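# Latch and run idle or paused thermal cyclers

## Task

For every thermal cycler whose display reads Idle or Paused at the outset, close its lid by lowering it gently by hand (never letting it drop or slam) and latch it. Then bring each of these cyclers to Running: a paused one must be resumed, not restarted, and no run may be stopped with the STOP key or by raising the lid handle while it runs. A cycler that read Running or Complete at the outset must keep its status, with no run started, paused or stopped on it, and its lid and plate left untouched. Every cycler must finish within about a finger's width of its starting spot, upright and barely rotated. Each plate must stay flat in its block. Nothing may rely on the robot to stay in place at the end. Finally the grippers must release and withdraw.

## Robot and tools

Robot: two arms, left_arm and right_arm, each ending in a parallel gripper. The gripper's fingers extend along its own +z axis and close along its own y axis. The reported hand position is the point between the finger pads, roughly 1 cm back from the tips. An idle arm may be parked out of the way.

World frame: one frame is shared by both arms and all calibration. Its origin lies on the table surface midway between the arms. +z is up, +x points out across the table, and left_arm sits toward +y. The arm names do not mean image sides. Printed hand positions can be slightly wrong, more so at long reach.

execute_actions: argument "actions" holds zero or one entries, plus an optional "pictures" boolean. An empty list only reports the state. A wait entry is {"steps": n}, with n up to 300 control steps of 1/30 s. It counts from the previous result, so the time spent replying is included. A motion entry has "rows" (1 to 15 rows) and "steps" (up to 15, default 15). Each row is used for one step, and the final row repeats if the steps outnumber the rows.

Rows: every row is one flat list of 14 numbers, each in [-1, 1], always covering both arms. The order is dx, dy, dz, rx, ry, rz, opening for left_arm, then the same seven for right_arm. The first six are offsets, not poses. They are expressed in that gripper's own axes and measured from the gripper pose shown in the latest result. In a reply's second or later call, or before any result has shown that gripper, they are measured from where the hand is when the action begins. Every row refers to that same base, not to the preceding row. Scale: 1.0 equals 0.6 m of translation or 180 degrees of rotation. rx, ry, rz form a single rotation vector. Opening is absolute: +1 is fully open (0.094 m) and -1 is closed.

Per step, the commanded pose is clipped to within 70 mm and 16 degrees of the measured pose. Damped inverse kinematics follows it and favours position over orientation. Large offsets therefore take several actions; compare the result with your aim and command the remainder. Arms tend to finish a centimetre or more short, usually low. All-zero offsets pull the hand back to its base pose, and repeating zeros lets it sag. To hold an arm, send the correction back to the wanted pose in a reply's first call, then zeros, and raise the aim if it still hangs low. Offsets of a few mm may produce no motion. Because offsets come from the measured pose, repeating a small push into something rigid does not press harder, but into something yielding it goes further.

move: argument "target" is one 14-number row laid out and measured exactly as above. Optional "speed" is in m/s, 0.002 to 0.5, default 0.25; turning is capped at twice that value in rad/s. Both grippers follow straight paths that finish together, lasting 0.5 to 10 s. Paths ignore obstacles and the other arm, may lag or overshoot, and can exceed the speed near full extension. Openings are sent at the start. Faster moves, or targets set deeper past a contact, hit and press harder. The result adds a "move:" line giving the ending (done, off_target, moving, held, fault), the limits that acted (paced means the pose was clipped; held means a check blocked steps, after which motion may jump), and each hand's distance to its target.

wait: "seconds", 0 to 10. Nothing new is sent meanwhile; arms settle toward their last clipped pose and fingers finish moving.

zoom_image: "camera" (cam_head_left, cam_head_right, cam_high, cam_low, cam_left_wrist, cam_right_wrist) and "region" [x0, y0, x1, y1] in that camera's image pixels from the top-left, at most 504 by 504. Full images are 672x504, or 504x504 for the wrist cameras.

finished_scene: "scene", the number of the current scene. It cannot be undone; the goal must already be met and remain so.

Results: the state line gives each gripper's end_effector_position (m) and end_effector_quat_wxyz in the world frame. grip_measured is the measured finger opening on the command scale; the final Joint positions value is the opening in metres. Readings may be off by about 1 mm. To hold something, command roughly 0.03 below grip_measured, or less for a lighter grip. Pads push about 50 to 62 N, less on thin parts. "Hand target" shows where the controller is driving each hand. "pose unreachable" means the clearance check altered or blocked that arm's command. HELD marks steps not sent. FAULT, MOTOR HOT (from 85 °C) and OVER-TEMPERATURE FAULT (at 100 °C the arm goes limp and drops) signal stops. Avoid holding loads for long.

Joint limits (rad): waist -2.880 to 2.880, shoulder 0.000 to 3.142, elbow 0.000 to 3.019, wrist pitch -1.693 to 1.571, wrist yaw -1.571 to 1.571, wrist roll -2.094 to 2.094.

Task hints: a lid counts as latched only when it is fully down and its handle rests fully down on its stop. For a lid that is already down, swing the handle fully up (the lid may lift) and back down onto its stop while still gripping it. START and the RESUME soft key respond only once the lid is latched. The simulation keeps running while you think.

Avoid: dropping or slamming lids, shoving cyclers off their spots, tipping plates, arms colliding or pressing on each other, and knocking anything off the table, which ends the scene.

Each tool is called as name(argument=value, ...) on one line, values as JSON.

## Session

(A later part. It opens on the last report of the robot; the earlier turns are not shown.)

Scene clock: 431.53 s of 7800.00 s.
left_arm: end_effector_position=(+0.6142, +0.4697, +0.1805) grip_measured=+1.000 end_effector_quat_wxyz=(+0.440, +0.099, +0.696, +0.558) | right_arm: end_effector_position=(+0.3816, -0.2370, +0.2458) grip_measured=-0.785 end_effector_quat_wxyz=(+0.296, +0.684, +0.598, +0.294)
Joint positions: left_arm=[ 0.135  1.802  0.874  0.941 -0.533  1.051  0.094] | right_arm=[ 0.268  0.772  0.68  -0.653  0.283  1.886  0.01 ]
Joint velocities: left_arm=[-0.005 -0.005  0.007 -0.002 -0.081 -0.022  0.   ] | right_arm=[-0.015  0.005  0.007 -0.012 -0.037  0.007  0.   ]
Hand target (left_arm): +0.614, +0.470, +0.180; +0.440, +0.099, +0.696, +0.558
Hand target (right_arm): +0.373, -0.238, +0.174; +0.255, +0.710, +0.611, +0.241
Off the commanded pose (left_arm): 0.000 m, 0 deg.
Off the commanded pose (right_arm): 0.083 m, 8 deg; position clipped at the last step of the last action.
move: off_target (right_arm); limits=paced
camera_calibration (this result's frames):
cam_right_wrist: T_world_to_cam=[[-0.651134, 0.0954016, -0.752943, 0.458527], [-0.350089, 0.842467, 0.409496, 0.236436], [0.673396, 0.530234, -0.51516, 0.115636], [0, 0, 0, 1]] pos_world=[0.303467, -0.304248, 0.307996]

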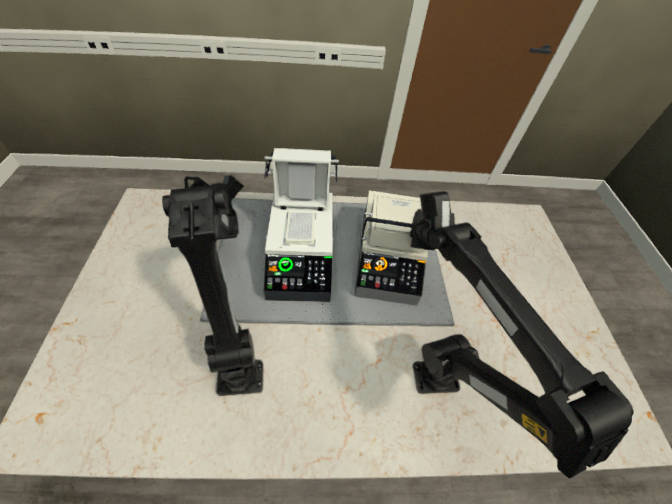

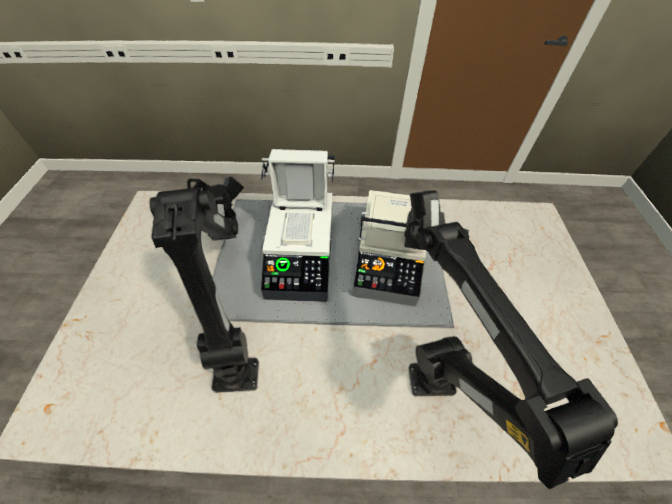

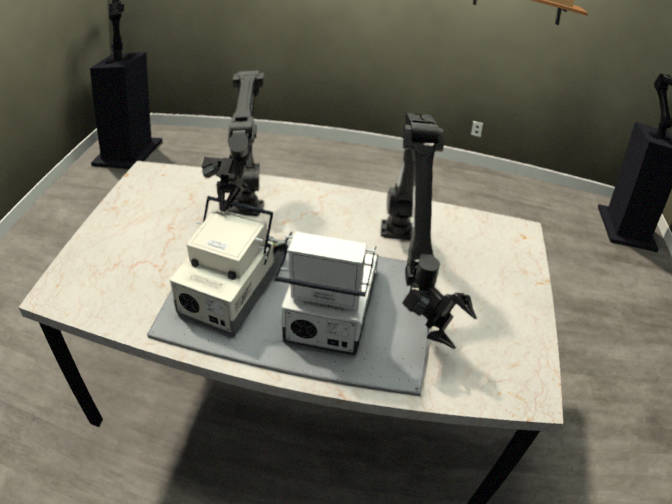

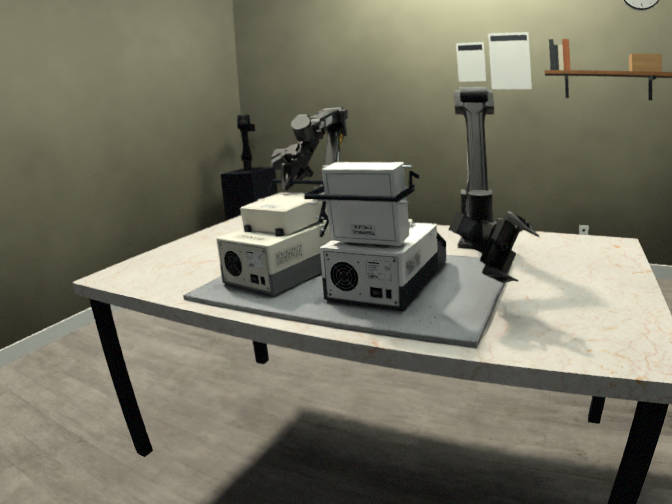

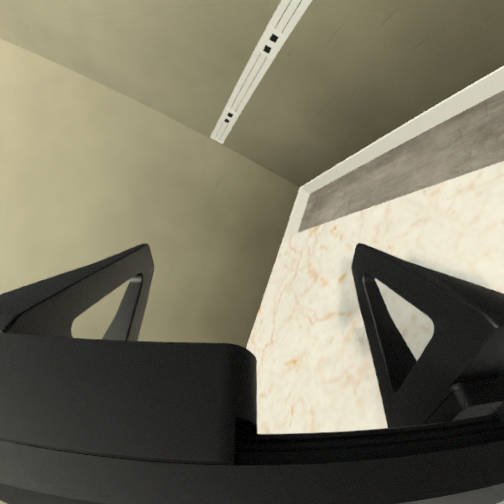

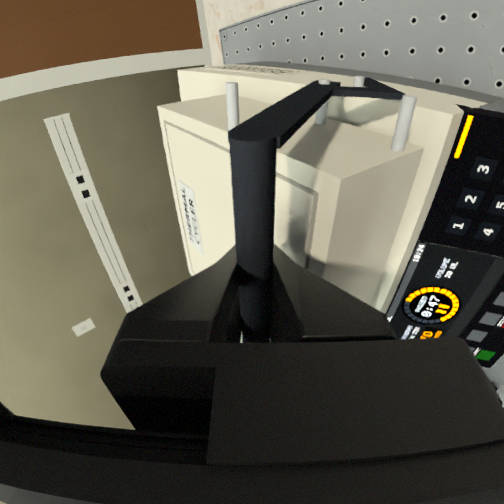

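move(target=[0,0,0,0,0,0,1,0,0,0,0.05,0,0,-0.55], speed=0.04)

move(target=[0,0,0,0,0,0,1,0,-0.13,-0.01,0,0,0,-0.55], speed=0.04)

move(target=[0,0,0,0,0,0,1,0,-0.1,0.08,0,0,0,-0.55], speed=0.04)

zoom_image(camera="cam_high", region=[150, 130, 350, 300])

Scene clock: 444.30 s of 7800.00 s.
left_arm: end_effector_position=(+0.6142, +0.4697, +0.1805) grip_measured=+1.000 end_effector_quat_wxyz=(+0.440, +0.099, +0.696, +0.558) | right_arm: end_effector_position=(+0.3802, -0.2365, +0.2454) grip_measured=-0.551 end_effector_quat_wxyz=(+0.253, +0.697, +0.619, +0.257)
Joint positions: left_arm=[ 0.135  1.802  0.874  0.941 -0.533  1.051  0.094] | right_arm=[ 0.24   0.826  0.757 -0.791  0.22   1.885  0.021]
Joint velocities: left_arm=[-0.005  0.015  0.002 -0.017  0.037 -0.051  0.   ] | right_arm=[-0.015 -0.005  0.002  0.017  0.051  0.037  0.001]
Hand target (left_arm): +0.614, +0.470, +0.180; +0.440, +0.099, +0.696, +0.558
Hand target (right_arm): +0.382, -0.237, +0.246; +0.243, +0.705, +0.620, +0.246
Off the commanded pose (left_arm): 0.000 m, 0 deg.
Off the commanded pose (right_arm): 0.002 m, 2 deg.
After step 90, 7.57 s passed at rest.
move: done
camera_calibration (this result's frames):
cam_right_wrist: T_world_to_cam=[[-0.739641, 0.0905541, -0.666882, 0.468558], [-0.311422, 0.832384, 0.458426, 0.206597], [0.596614, 0.546752, -0.587464, 0.166984], [0, 0, 0, 1]] pos_world=[0.311278, -0.305696, 0.315861]

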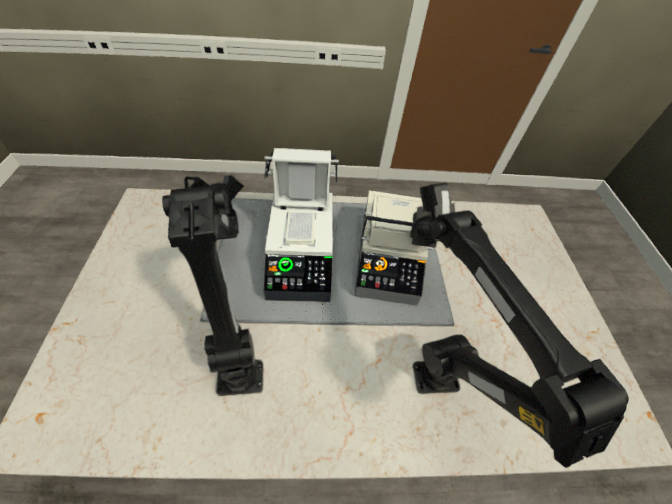

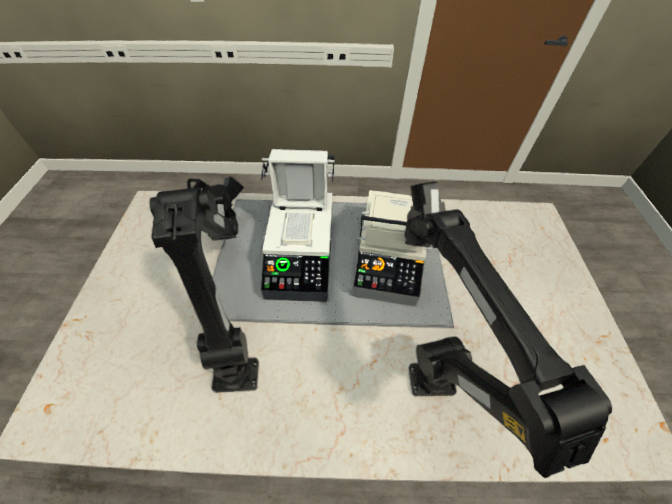

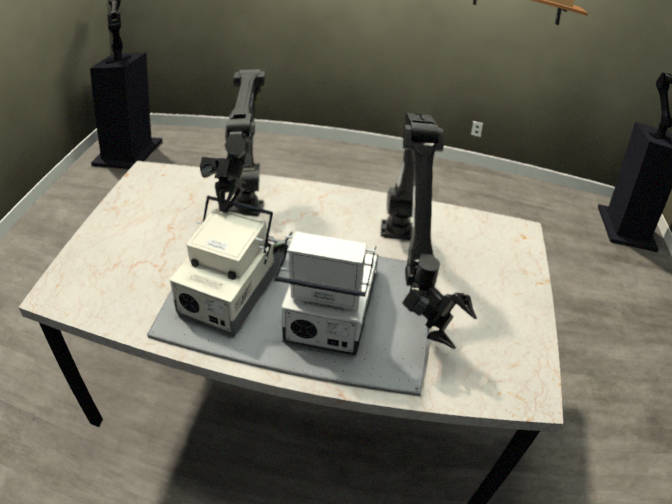

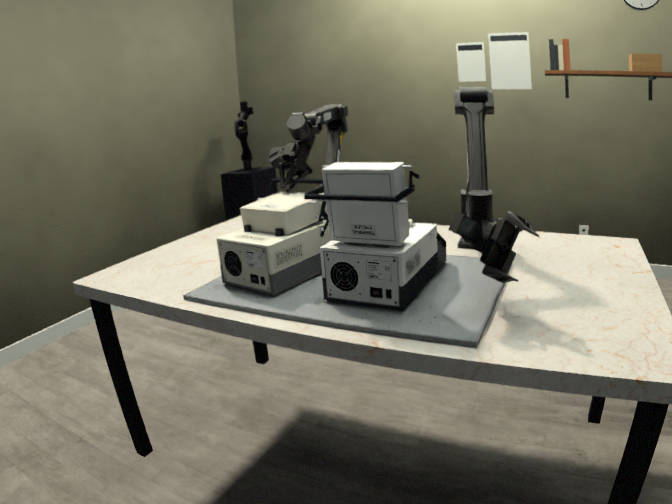

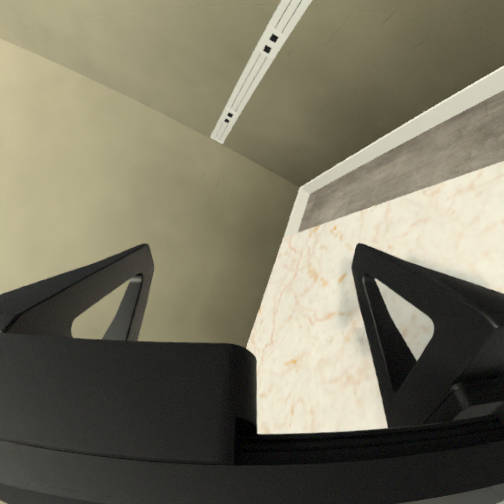

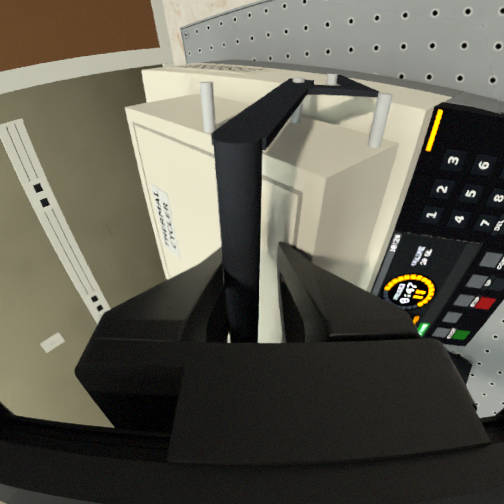

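Scene clock: 446.53 s of 7800.00 s.
left_arm: end_effector_position=(+0.6142, +0.4697, +0.1805) grip_measured=+1.000 end_effector_quat_wxyz=(+0.440, +0.099, +0.696, +0.558) | right_arm: end_effector_position=(+0.3312, -0.2314, +0.2093) grip_measured=-0.551 end_effector_quat_wxyz=(+0.266, +0.695, +0.611, +0.269)
Joint positions: left_arm=[ 0.135  1.802  0.874  0.941 -0.533  1.051  0.094] | right_arm=[ 0.347  0.665  0.586 -0.767  0.306  1.968  0.021]
Joint velocities: left_arm=[-0.005 -0.015  0.022 -0.022 -0.037  0.022  0.   ] | right_arm=[ 0.015 -0.024 -0.002 -0.002  0.037 -0.022 -0.   ]
Hand target (left_arm): +0.614, +0.470, +0.180; +0.440, +0.099, +0.696, +0.558
Hand target (right_arm): +0.320, -0.229, +0.198; +0.254, +0.697, +0.619, +0.258
Off the commanded pose (left_arm): 0.000 m, 0 deg.
Off the commanded pose (right_arm): 0.017 m, 2 deg.
move: off_target (right_arm)
camera_calibration (this result's frames):
cam_right_wrist: T_world_to_cam=[[-0.713463, 0.0976908, -0.693849, 0.406449], [-0.319537, 0.83591, 0.446262, 0.209661], [0.623592, 0.540102, -0.565175, 0.157077], [0, 0, 0, 1]] pos_world=[0.259029, -0.299802, 0.277227]

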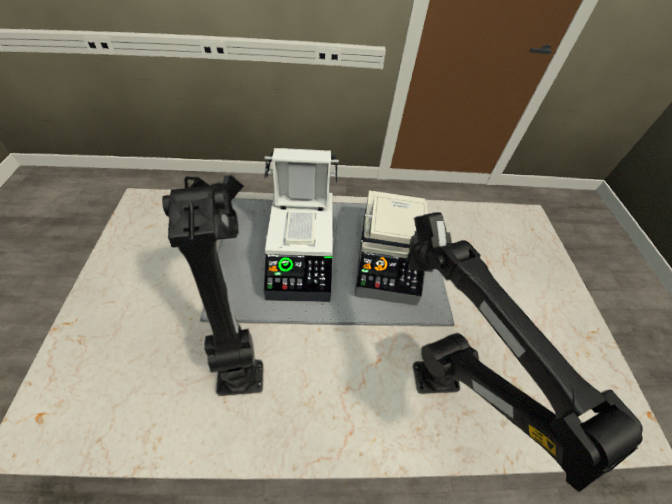

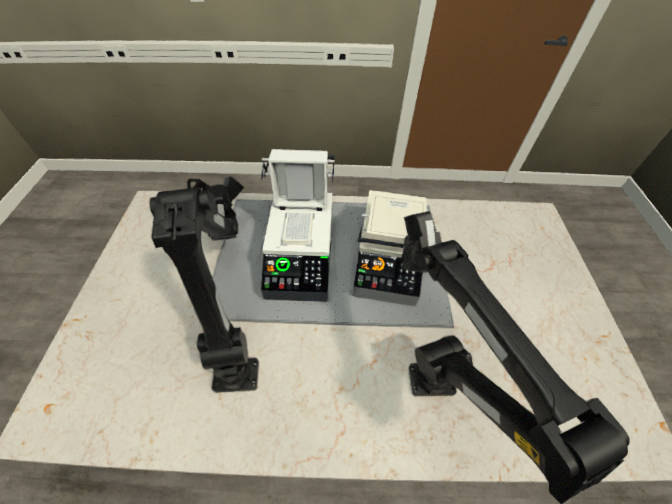

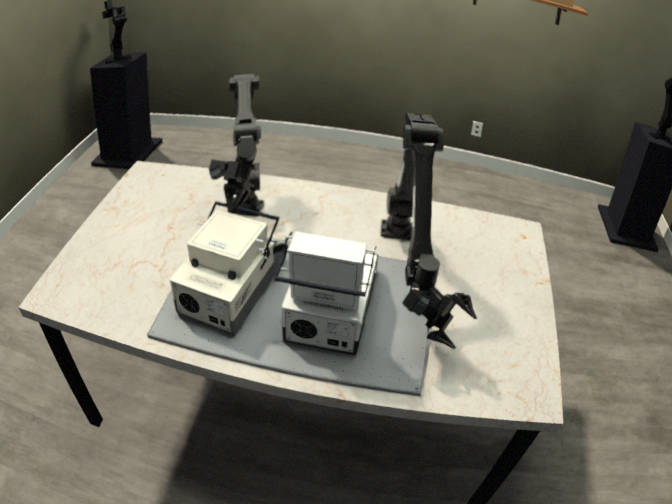

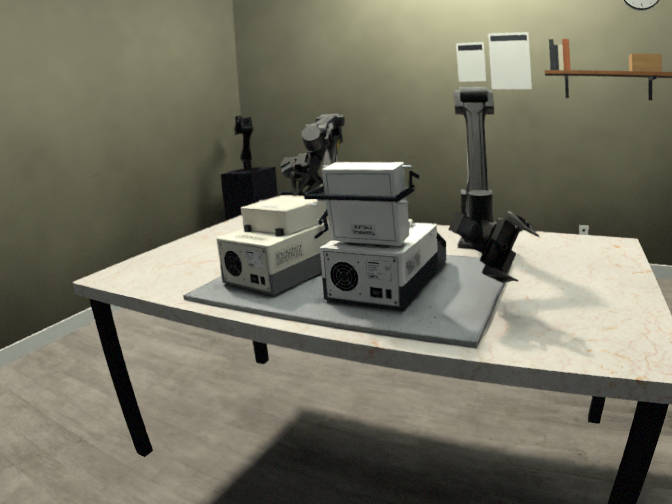

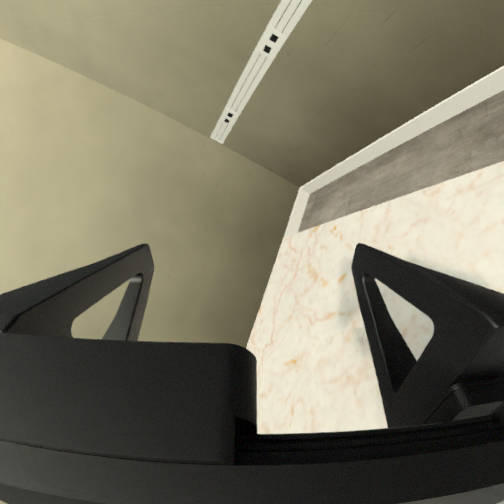

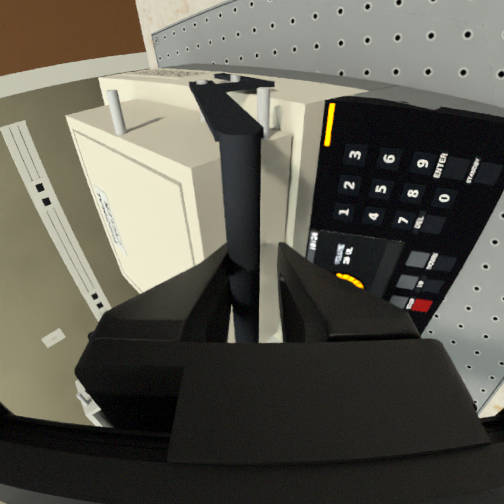

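Scene clock: 448.70 s of 7800.00 s.
left_arm: end_effector_position=(+0.6142, +0.4697, +0.1805) grip_measured=+1.000 end_effector_quat_wxyz=(+0.440, +0.099, +0.696, +0.558) | right_arm: end_effector_position=(+0.3330, -0.2293, +0.1683) grip_measured=-0.551 end_effector_quat_wxyz=(+0.288, +0.688, +0.597, +0.296)
Joint positions: left_arm=[ 0.135  1.802  0.874  0.941 -0.533  1.051  0.094] | right_arm=[ 0.372  0.66   0.441 -0.557  0.346  1.975  0.021]
Joint velocities: left_arm=[-0.005 -0.005  0.012 -0.002 -0.022  0.007  0.   ] | right_arm=[-0.005 -0.015  0.022 -0.002  0.022  0.022 -0.   ]
Hand target (left_arm): +0.614, +0.470, +0.180; +0.440, +0.099, +0.696, +0.558
Hand target (right_arm): +0.320, -0.228, +0.135; +0.267, +0.695, +0.611, +0.268
Off the commanded pose (left_arm): 0.000 m, 0 deg.
Off the commanded pose (right_arm): 0.037 m, 4 deg.
move: off_target (right_arm)
camera_calibration (this result's frames):
cam_right_wrist: T_world_to_cam=[[-0.657859, 0.107206, -0.745472, 0.37143], [-0.346586, 0.835688, 0.426032, 0.239184], [0.668656, 0.538639, -0.512609, 0.107403], [0, 0, 0, 1]] pos_world=[0.255431, -0.297554, 0.230046]

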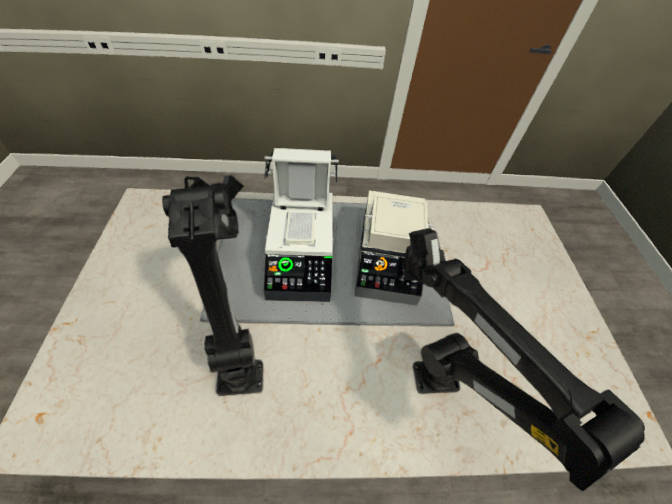

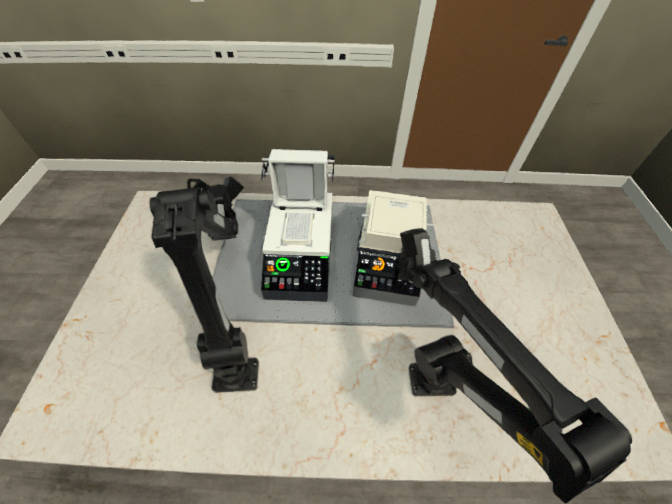

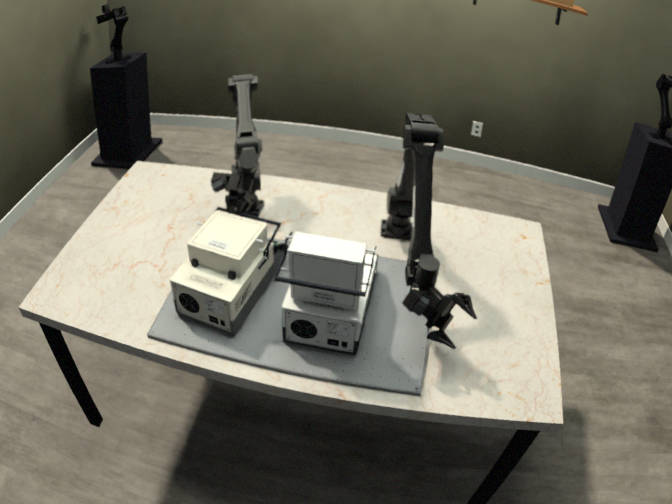

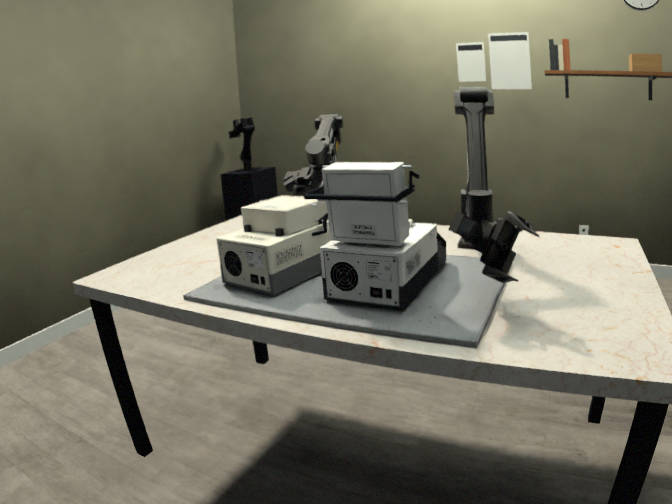

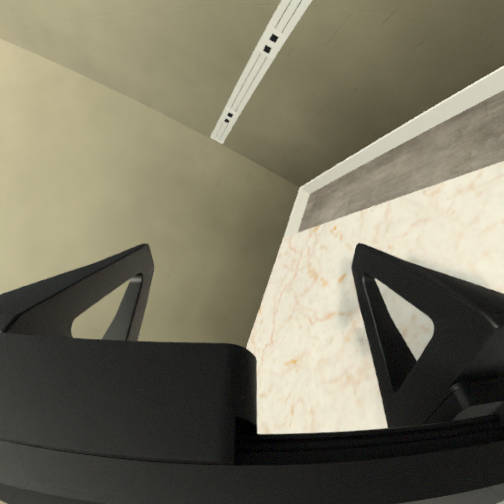

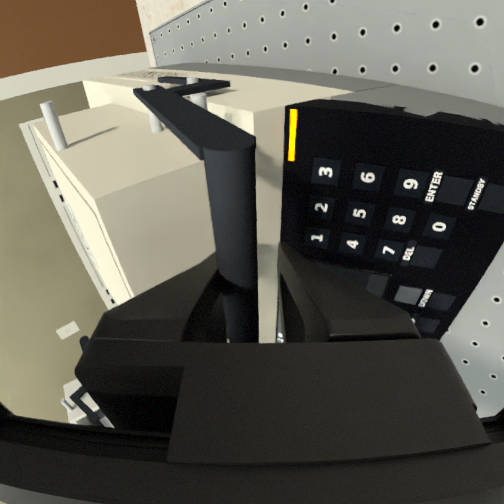

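Region (150, 130, 350, 300) of cam_high's 672x504 image, scaled by 2.520, with more detail than that image has; it fills the top 428 rows of this view, and the rest is white.

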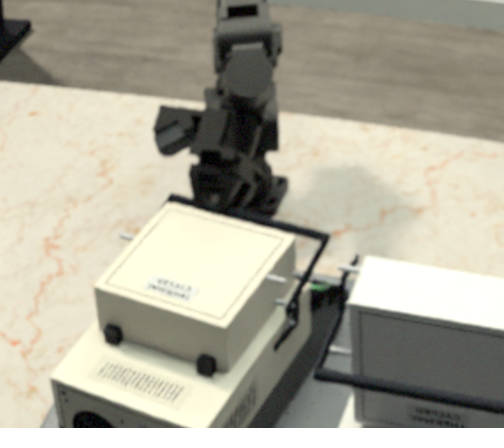

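execute_actions(actions=[])

Scene clock: 464.80 s of 7800.00 s.
left_arm: end_effector_position=(+0.6142, +0.4697, +0.1805) grip_measured=+1.000 end_effector_quat_wxyz=(+0.440, +0.099, +0.696, +0.558) | right_arm: end_effector_position=(+0.3331, -0.2293, +0.1683) grip_measured=-0.551 end_effector_quat_wxyz=(+0.288, +0.688, +0.597, +0.296)
Joint positions: left_arm=[ 0.135  1.802  0.874  0.941 -0.533  1.051  0.094] | right_arm=[ 0.372  0.66   0.441 -0.557  0.346  1.976  0.021]
Joint velocities: left_arm=[-0.005 -0.005 -0.027  0.012 -0.066  0.007  0.   ] | right_arm=[-0.005 -0.005 -0.002 -0.002 -0.022 -0.051 -0.001]
Hand target (left_arm): +0.614, +0.470, +0.180; +0.440, +0.099, +0.696, +0.558
Hand target (right_arm): +0.320, -0.228, +0.135; +0.267, +0.695, +0.611, +0.268
Off the commanded pose (left_arm): 0.000 m, 0 deg.
Off the commanded pose (right_arm): 0.037 m, 4 deg.
Steps of this call (steps 1 to 90: nothing new was sent; then 13.10 s passed at rest). Readings (end_effector_position):
1: left_arm (+0.6142, +0.4697, +0.1805) | right_arm (+0.3331, -0.2293, +0.1683)
2: left_arm (+0.6142, +0.4697, +0.1805) | right_arm (+0.3331, -0.2293, +0.1683)
4: left_arm (+0.6142, +0.4697, +0.1805) | right_arm (+0.3331, -0.2293, +0.1683)
8: left_arm (+0.6142, +0.4697, +0.1805) | right_arm (+0.3331, -0.2293, +0.1683)
90: the state above
camera_calibration (this result's frames):
cam_right_wrist: T_world_to_cam=[[-0.657559, 0.107698, -0.745666, 0.371558], [-0.346532, 0.835588, 0.426272, 0.239075], [0.668979, 0.538696, -0.512127, 0.107208], [0, 0, 0, 1]] pos_world=[0.255449, -0.297536, 0.230052]

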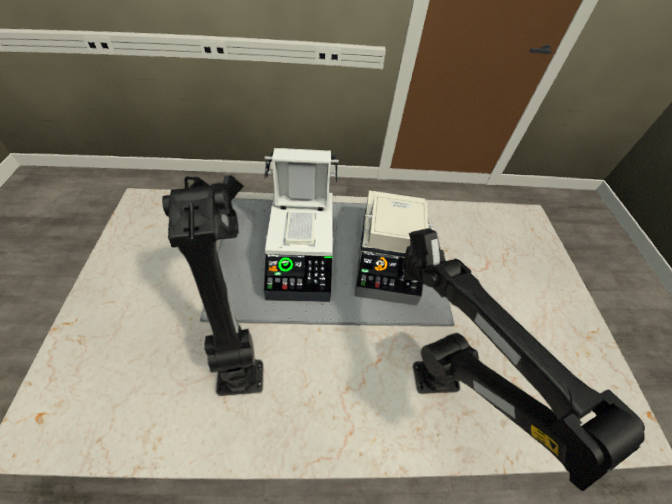

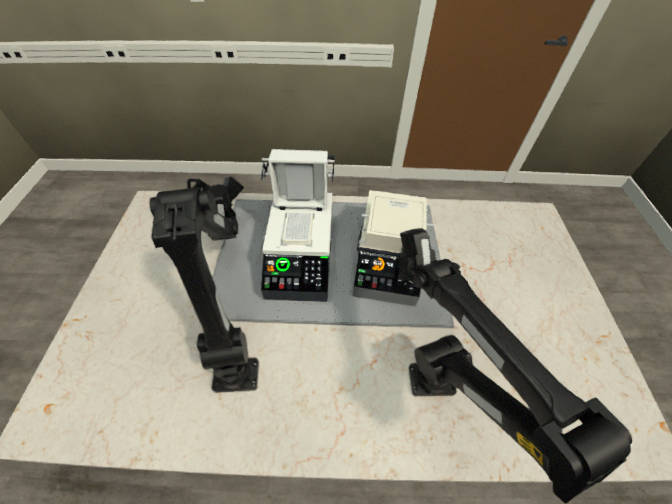

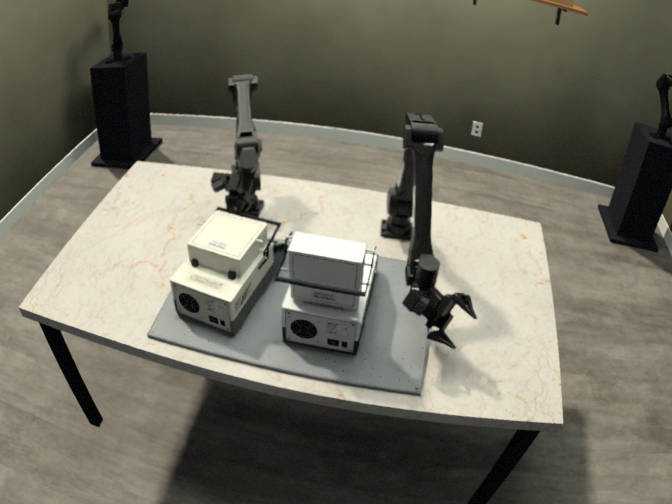

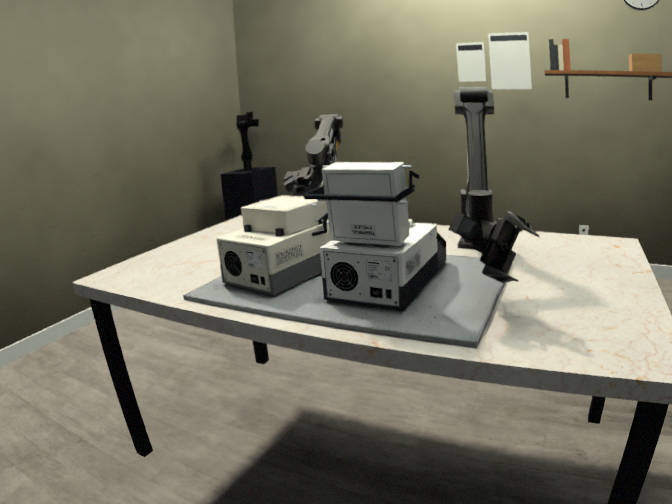

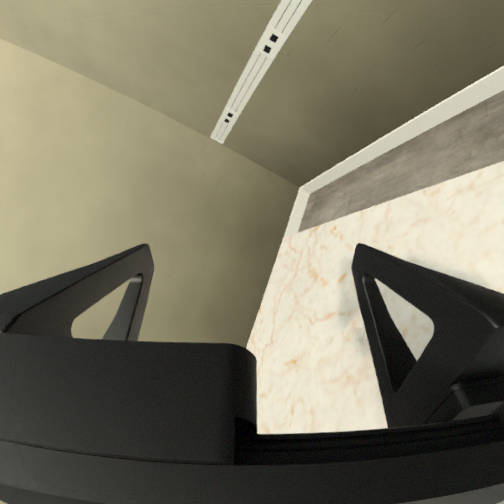

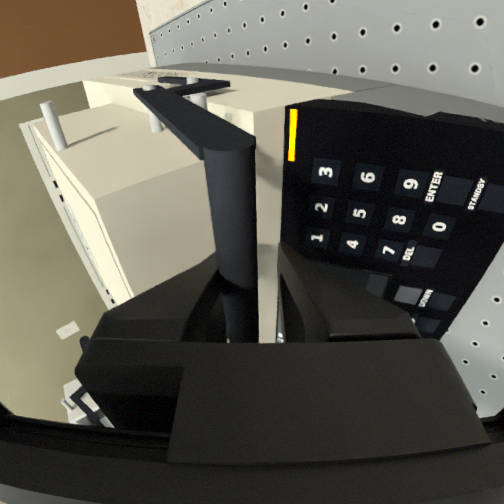

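move(target=[0,0,0,0,0,0,1,0,-0.02,-0.15,0,0,0,-0.2])

zoom_image(camera="cam_head_left", region=[330,170,470,320])

zoom_image(camera="cam_high", region=[150,190,330,350])

Scene clock: 471.43 s of 7800.00 s.
left_arm: end_effector_position=(+0.6142, +0.4697, +0.1805) grip_measured=+1.000 end_effector_quat_wxyz=(+0.440, +0.099, +0.696, +0.558) | right_arm: end_effector_position=(+0.2562, -0.2294, +0.1901) grip_measured=-0.201 end_effector_quat_wxyz=(+0.281, +0.670, +0.626, +0.284)
Joint positions: left_arm=[ 0.135  1.802  0.874  0.941 -0.533  1.051  0.094] | right_arm=[ 0.584  0.377  0.456 -0.942  0.46   2.087  0.038]
Joint velocities: left_arm=[ 0.005 -0.024 -0.017 -0.002 -0.037  0.007  0.   ] | right_arm=[-0.005  0.015  0.002 -0.007  0.007  0.066  0.001]
Hand target (left_arm): +0.614, +0.470, +0.180; +0.440, +0.099, +0.696, +0.558
Hand target (right_arm): +0.259, -0.227, +0.218; +0.281, +0.673, +0.613, +0.304
Off the commanded pose (left_arm): 0.000 m, 0 deg.
Off the commanded pose (right_arm): 0.029 m, 4 deg.
joint sent to its limit (right arm) — the command would take joint 6 (wrist roll) past its upper limit, so that joint was sent only as far as its limit.
After step 90, 2.77 s passed at rest.
move: off_target (right_arm)
camera_calibration (this result's frames):
cam_right_wrist: T_world_to_cam=[[-0.684906, 0.0440572, -0.727298, 0.326159], [-0.382078, 0.828212, 0.409978, 0.213743], [0.62042, 0.558681, -0.550414, 0.194136], [0, 0, 0, 1]] pos_world=[0.184609, -0.299854, 0.25644]

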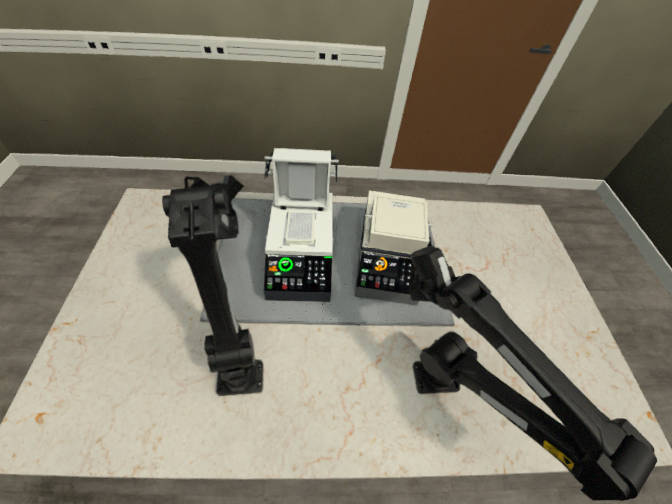

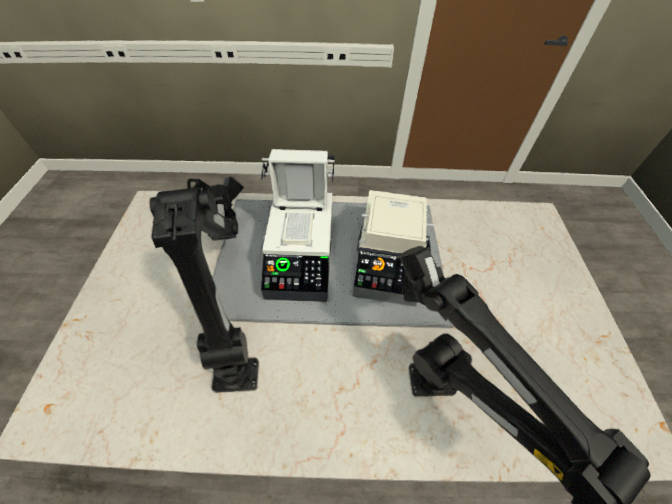

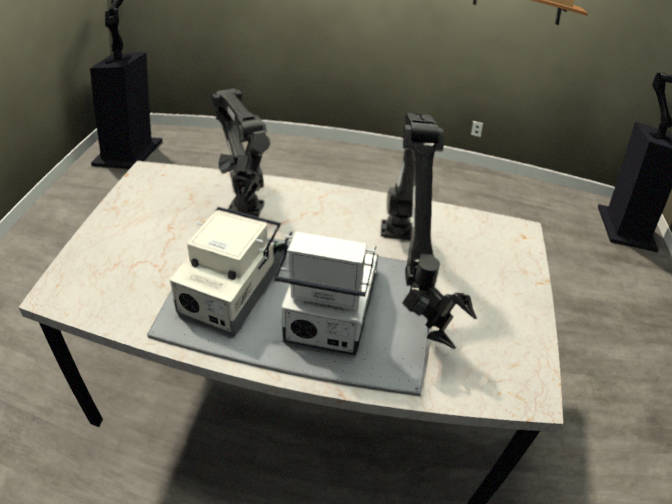

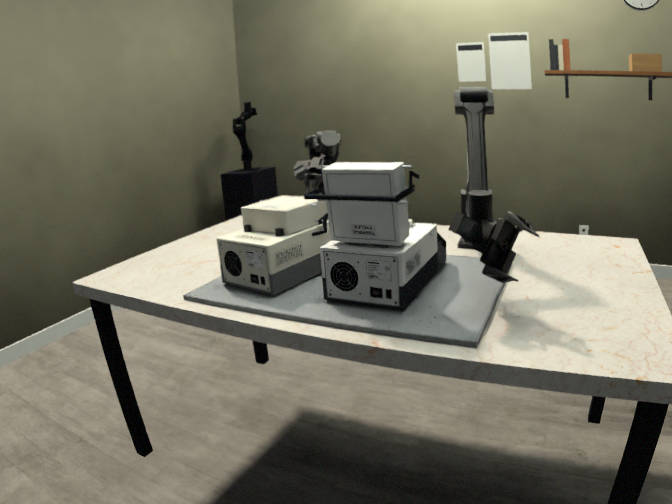

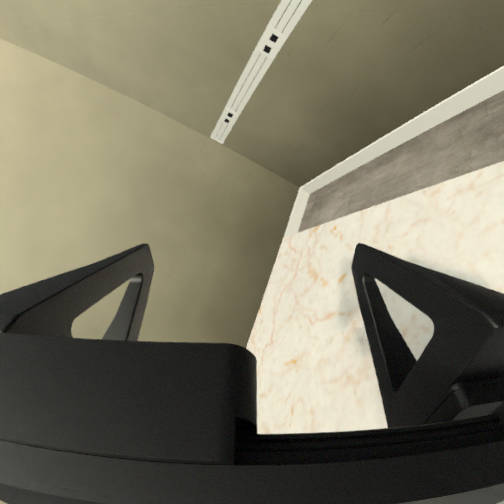

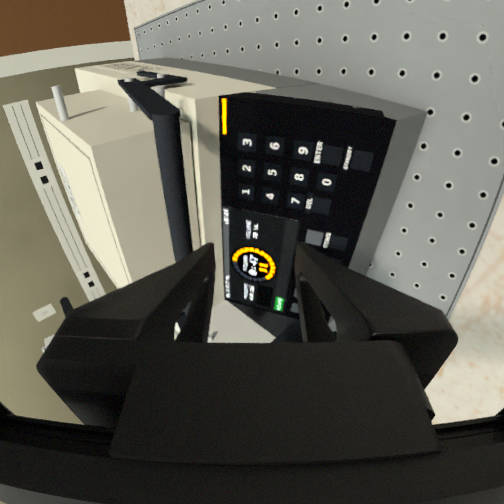

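Region (330, 170, 470, 320) of cam_head_left's 672x504 image, scaled by 3.360, with more detail than that image has; it fills the left 470 columns of this view, and the rest is white.

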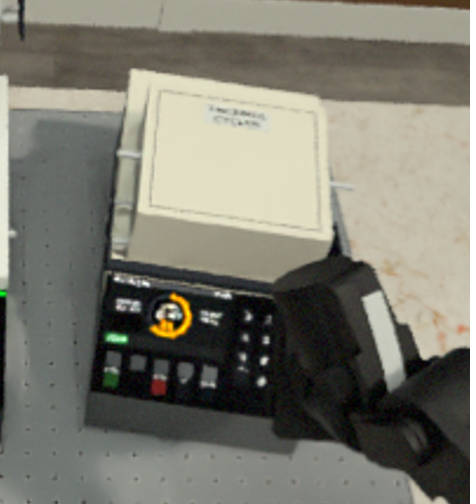

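Region (150, 190, 330, 350) of cam_high's 672x504 image, scaled by 2.800, with more detail than that image has.

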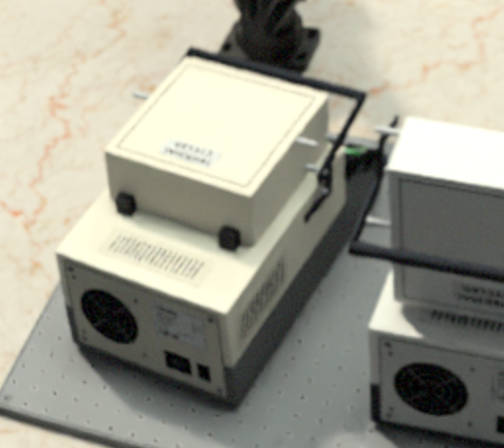

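move(target=[0,0,0,0,0,0,1,0.2,0,0.03,0.1,0,0,-1])

Scene clock: 488.13 s of 7800.00 s.
left_arm: end_effector_position=(+0.6142, +0.4697, +0.1805) grip_measured=+1.000 end_effector_quat_wxyz=(+0.440, +0.099, +0.696, +0.558) | right_arm: end_effector_position=(+0.2695, -0.1188, +0.1600) grip_measured=-0.977 end_effector_quat_wxyz=(+0.132, +0.617, +0.753, +0.189)
Joint positions: left_arm=[ 0.135  1.802  0.874  0.941 -0.533  1.051  0.094] | right_arm=[ 0.725  0.857  0.646 -0.943  0.212  2.09   0.001]
Joint velocities: left_arm=[-0.015 -0.005  0.002 -0.017  0.007 -0.037  0.   ] | right_arm=[-0.015 -0.015 -0.022 -0.002  0.022 -0.022 -0.001]
Hand target (left_arm): +0.614, +0.470, +0.180; +0.440, +0.099, +0.696, +0.558
Hand target (right_arm): +0.275, -0.110, +0.181; +0.131, +0.619, +0.747, +0.204
Off the commanded pose (left_arm): 0.000 m, 0 deg.
Off the commanded pose (right_arm): 0.024 m, 15 deg.
joint sent to its limit (right arm) — the command would take joint 6 (wrist roll) past its upper limit, so that joint was sent only as far as its limit.
After step 90, 12.70 s passed at rest.
move: off_target (right_arm)
camera_calibration (this result's frames):
cam_right_wrist: T_world_to_cam=[[-0.878739, -0.182913, -0.440864, 0.287986], [-0.422442, 0.727985, 0.539982, 0.117777], [0.222173, 0.660743, -0.716979, 0.253683], [0, 0, 0, 1]] pos_world=[0.246457, -0.200683, 0.24525]

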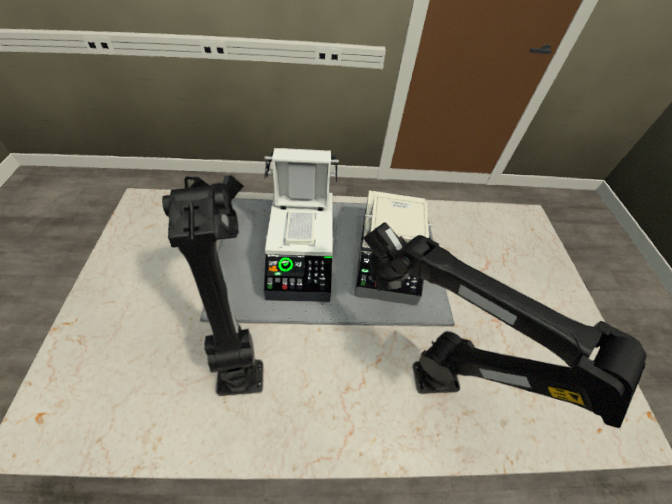

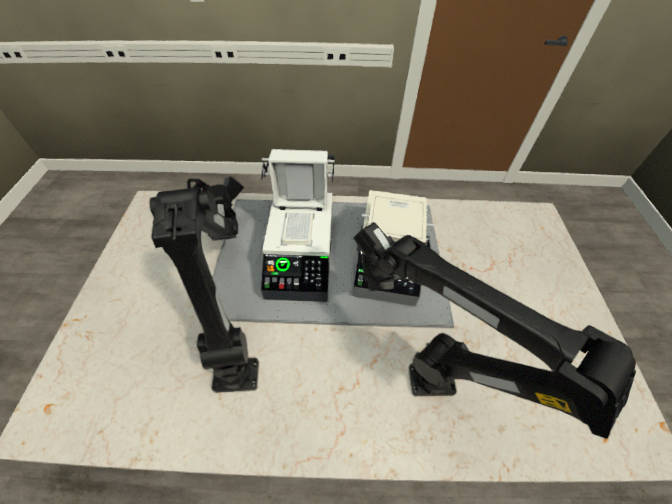

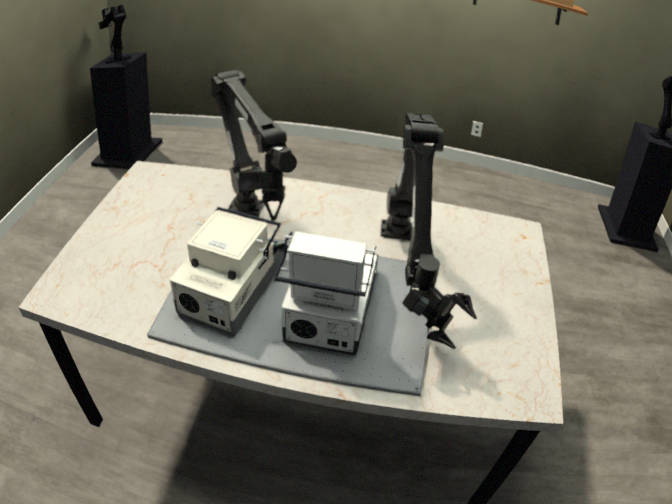

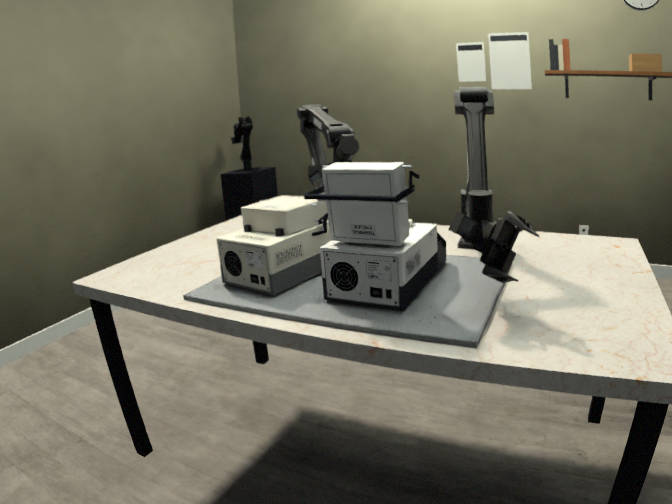

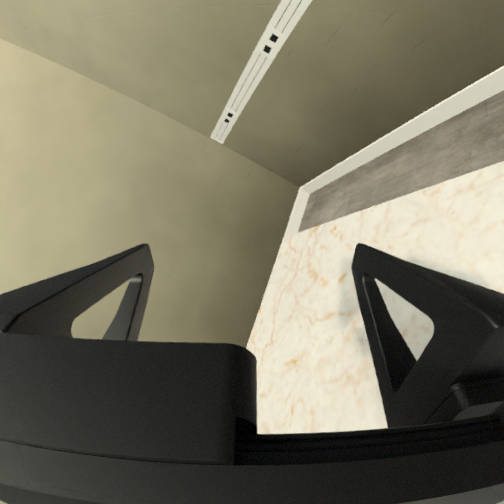

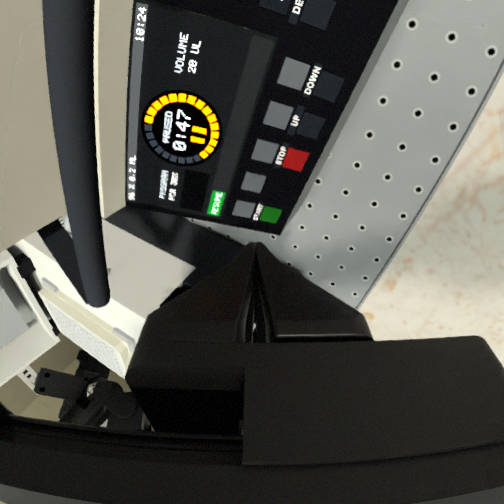

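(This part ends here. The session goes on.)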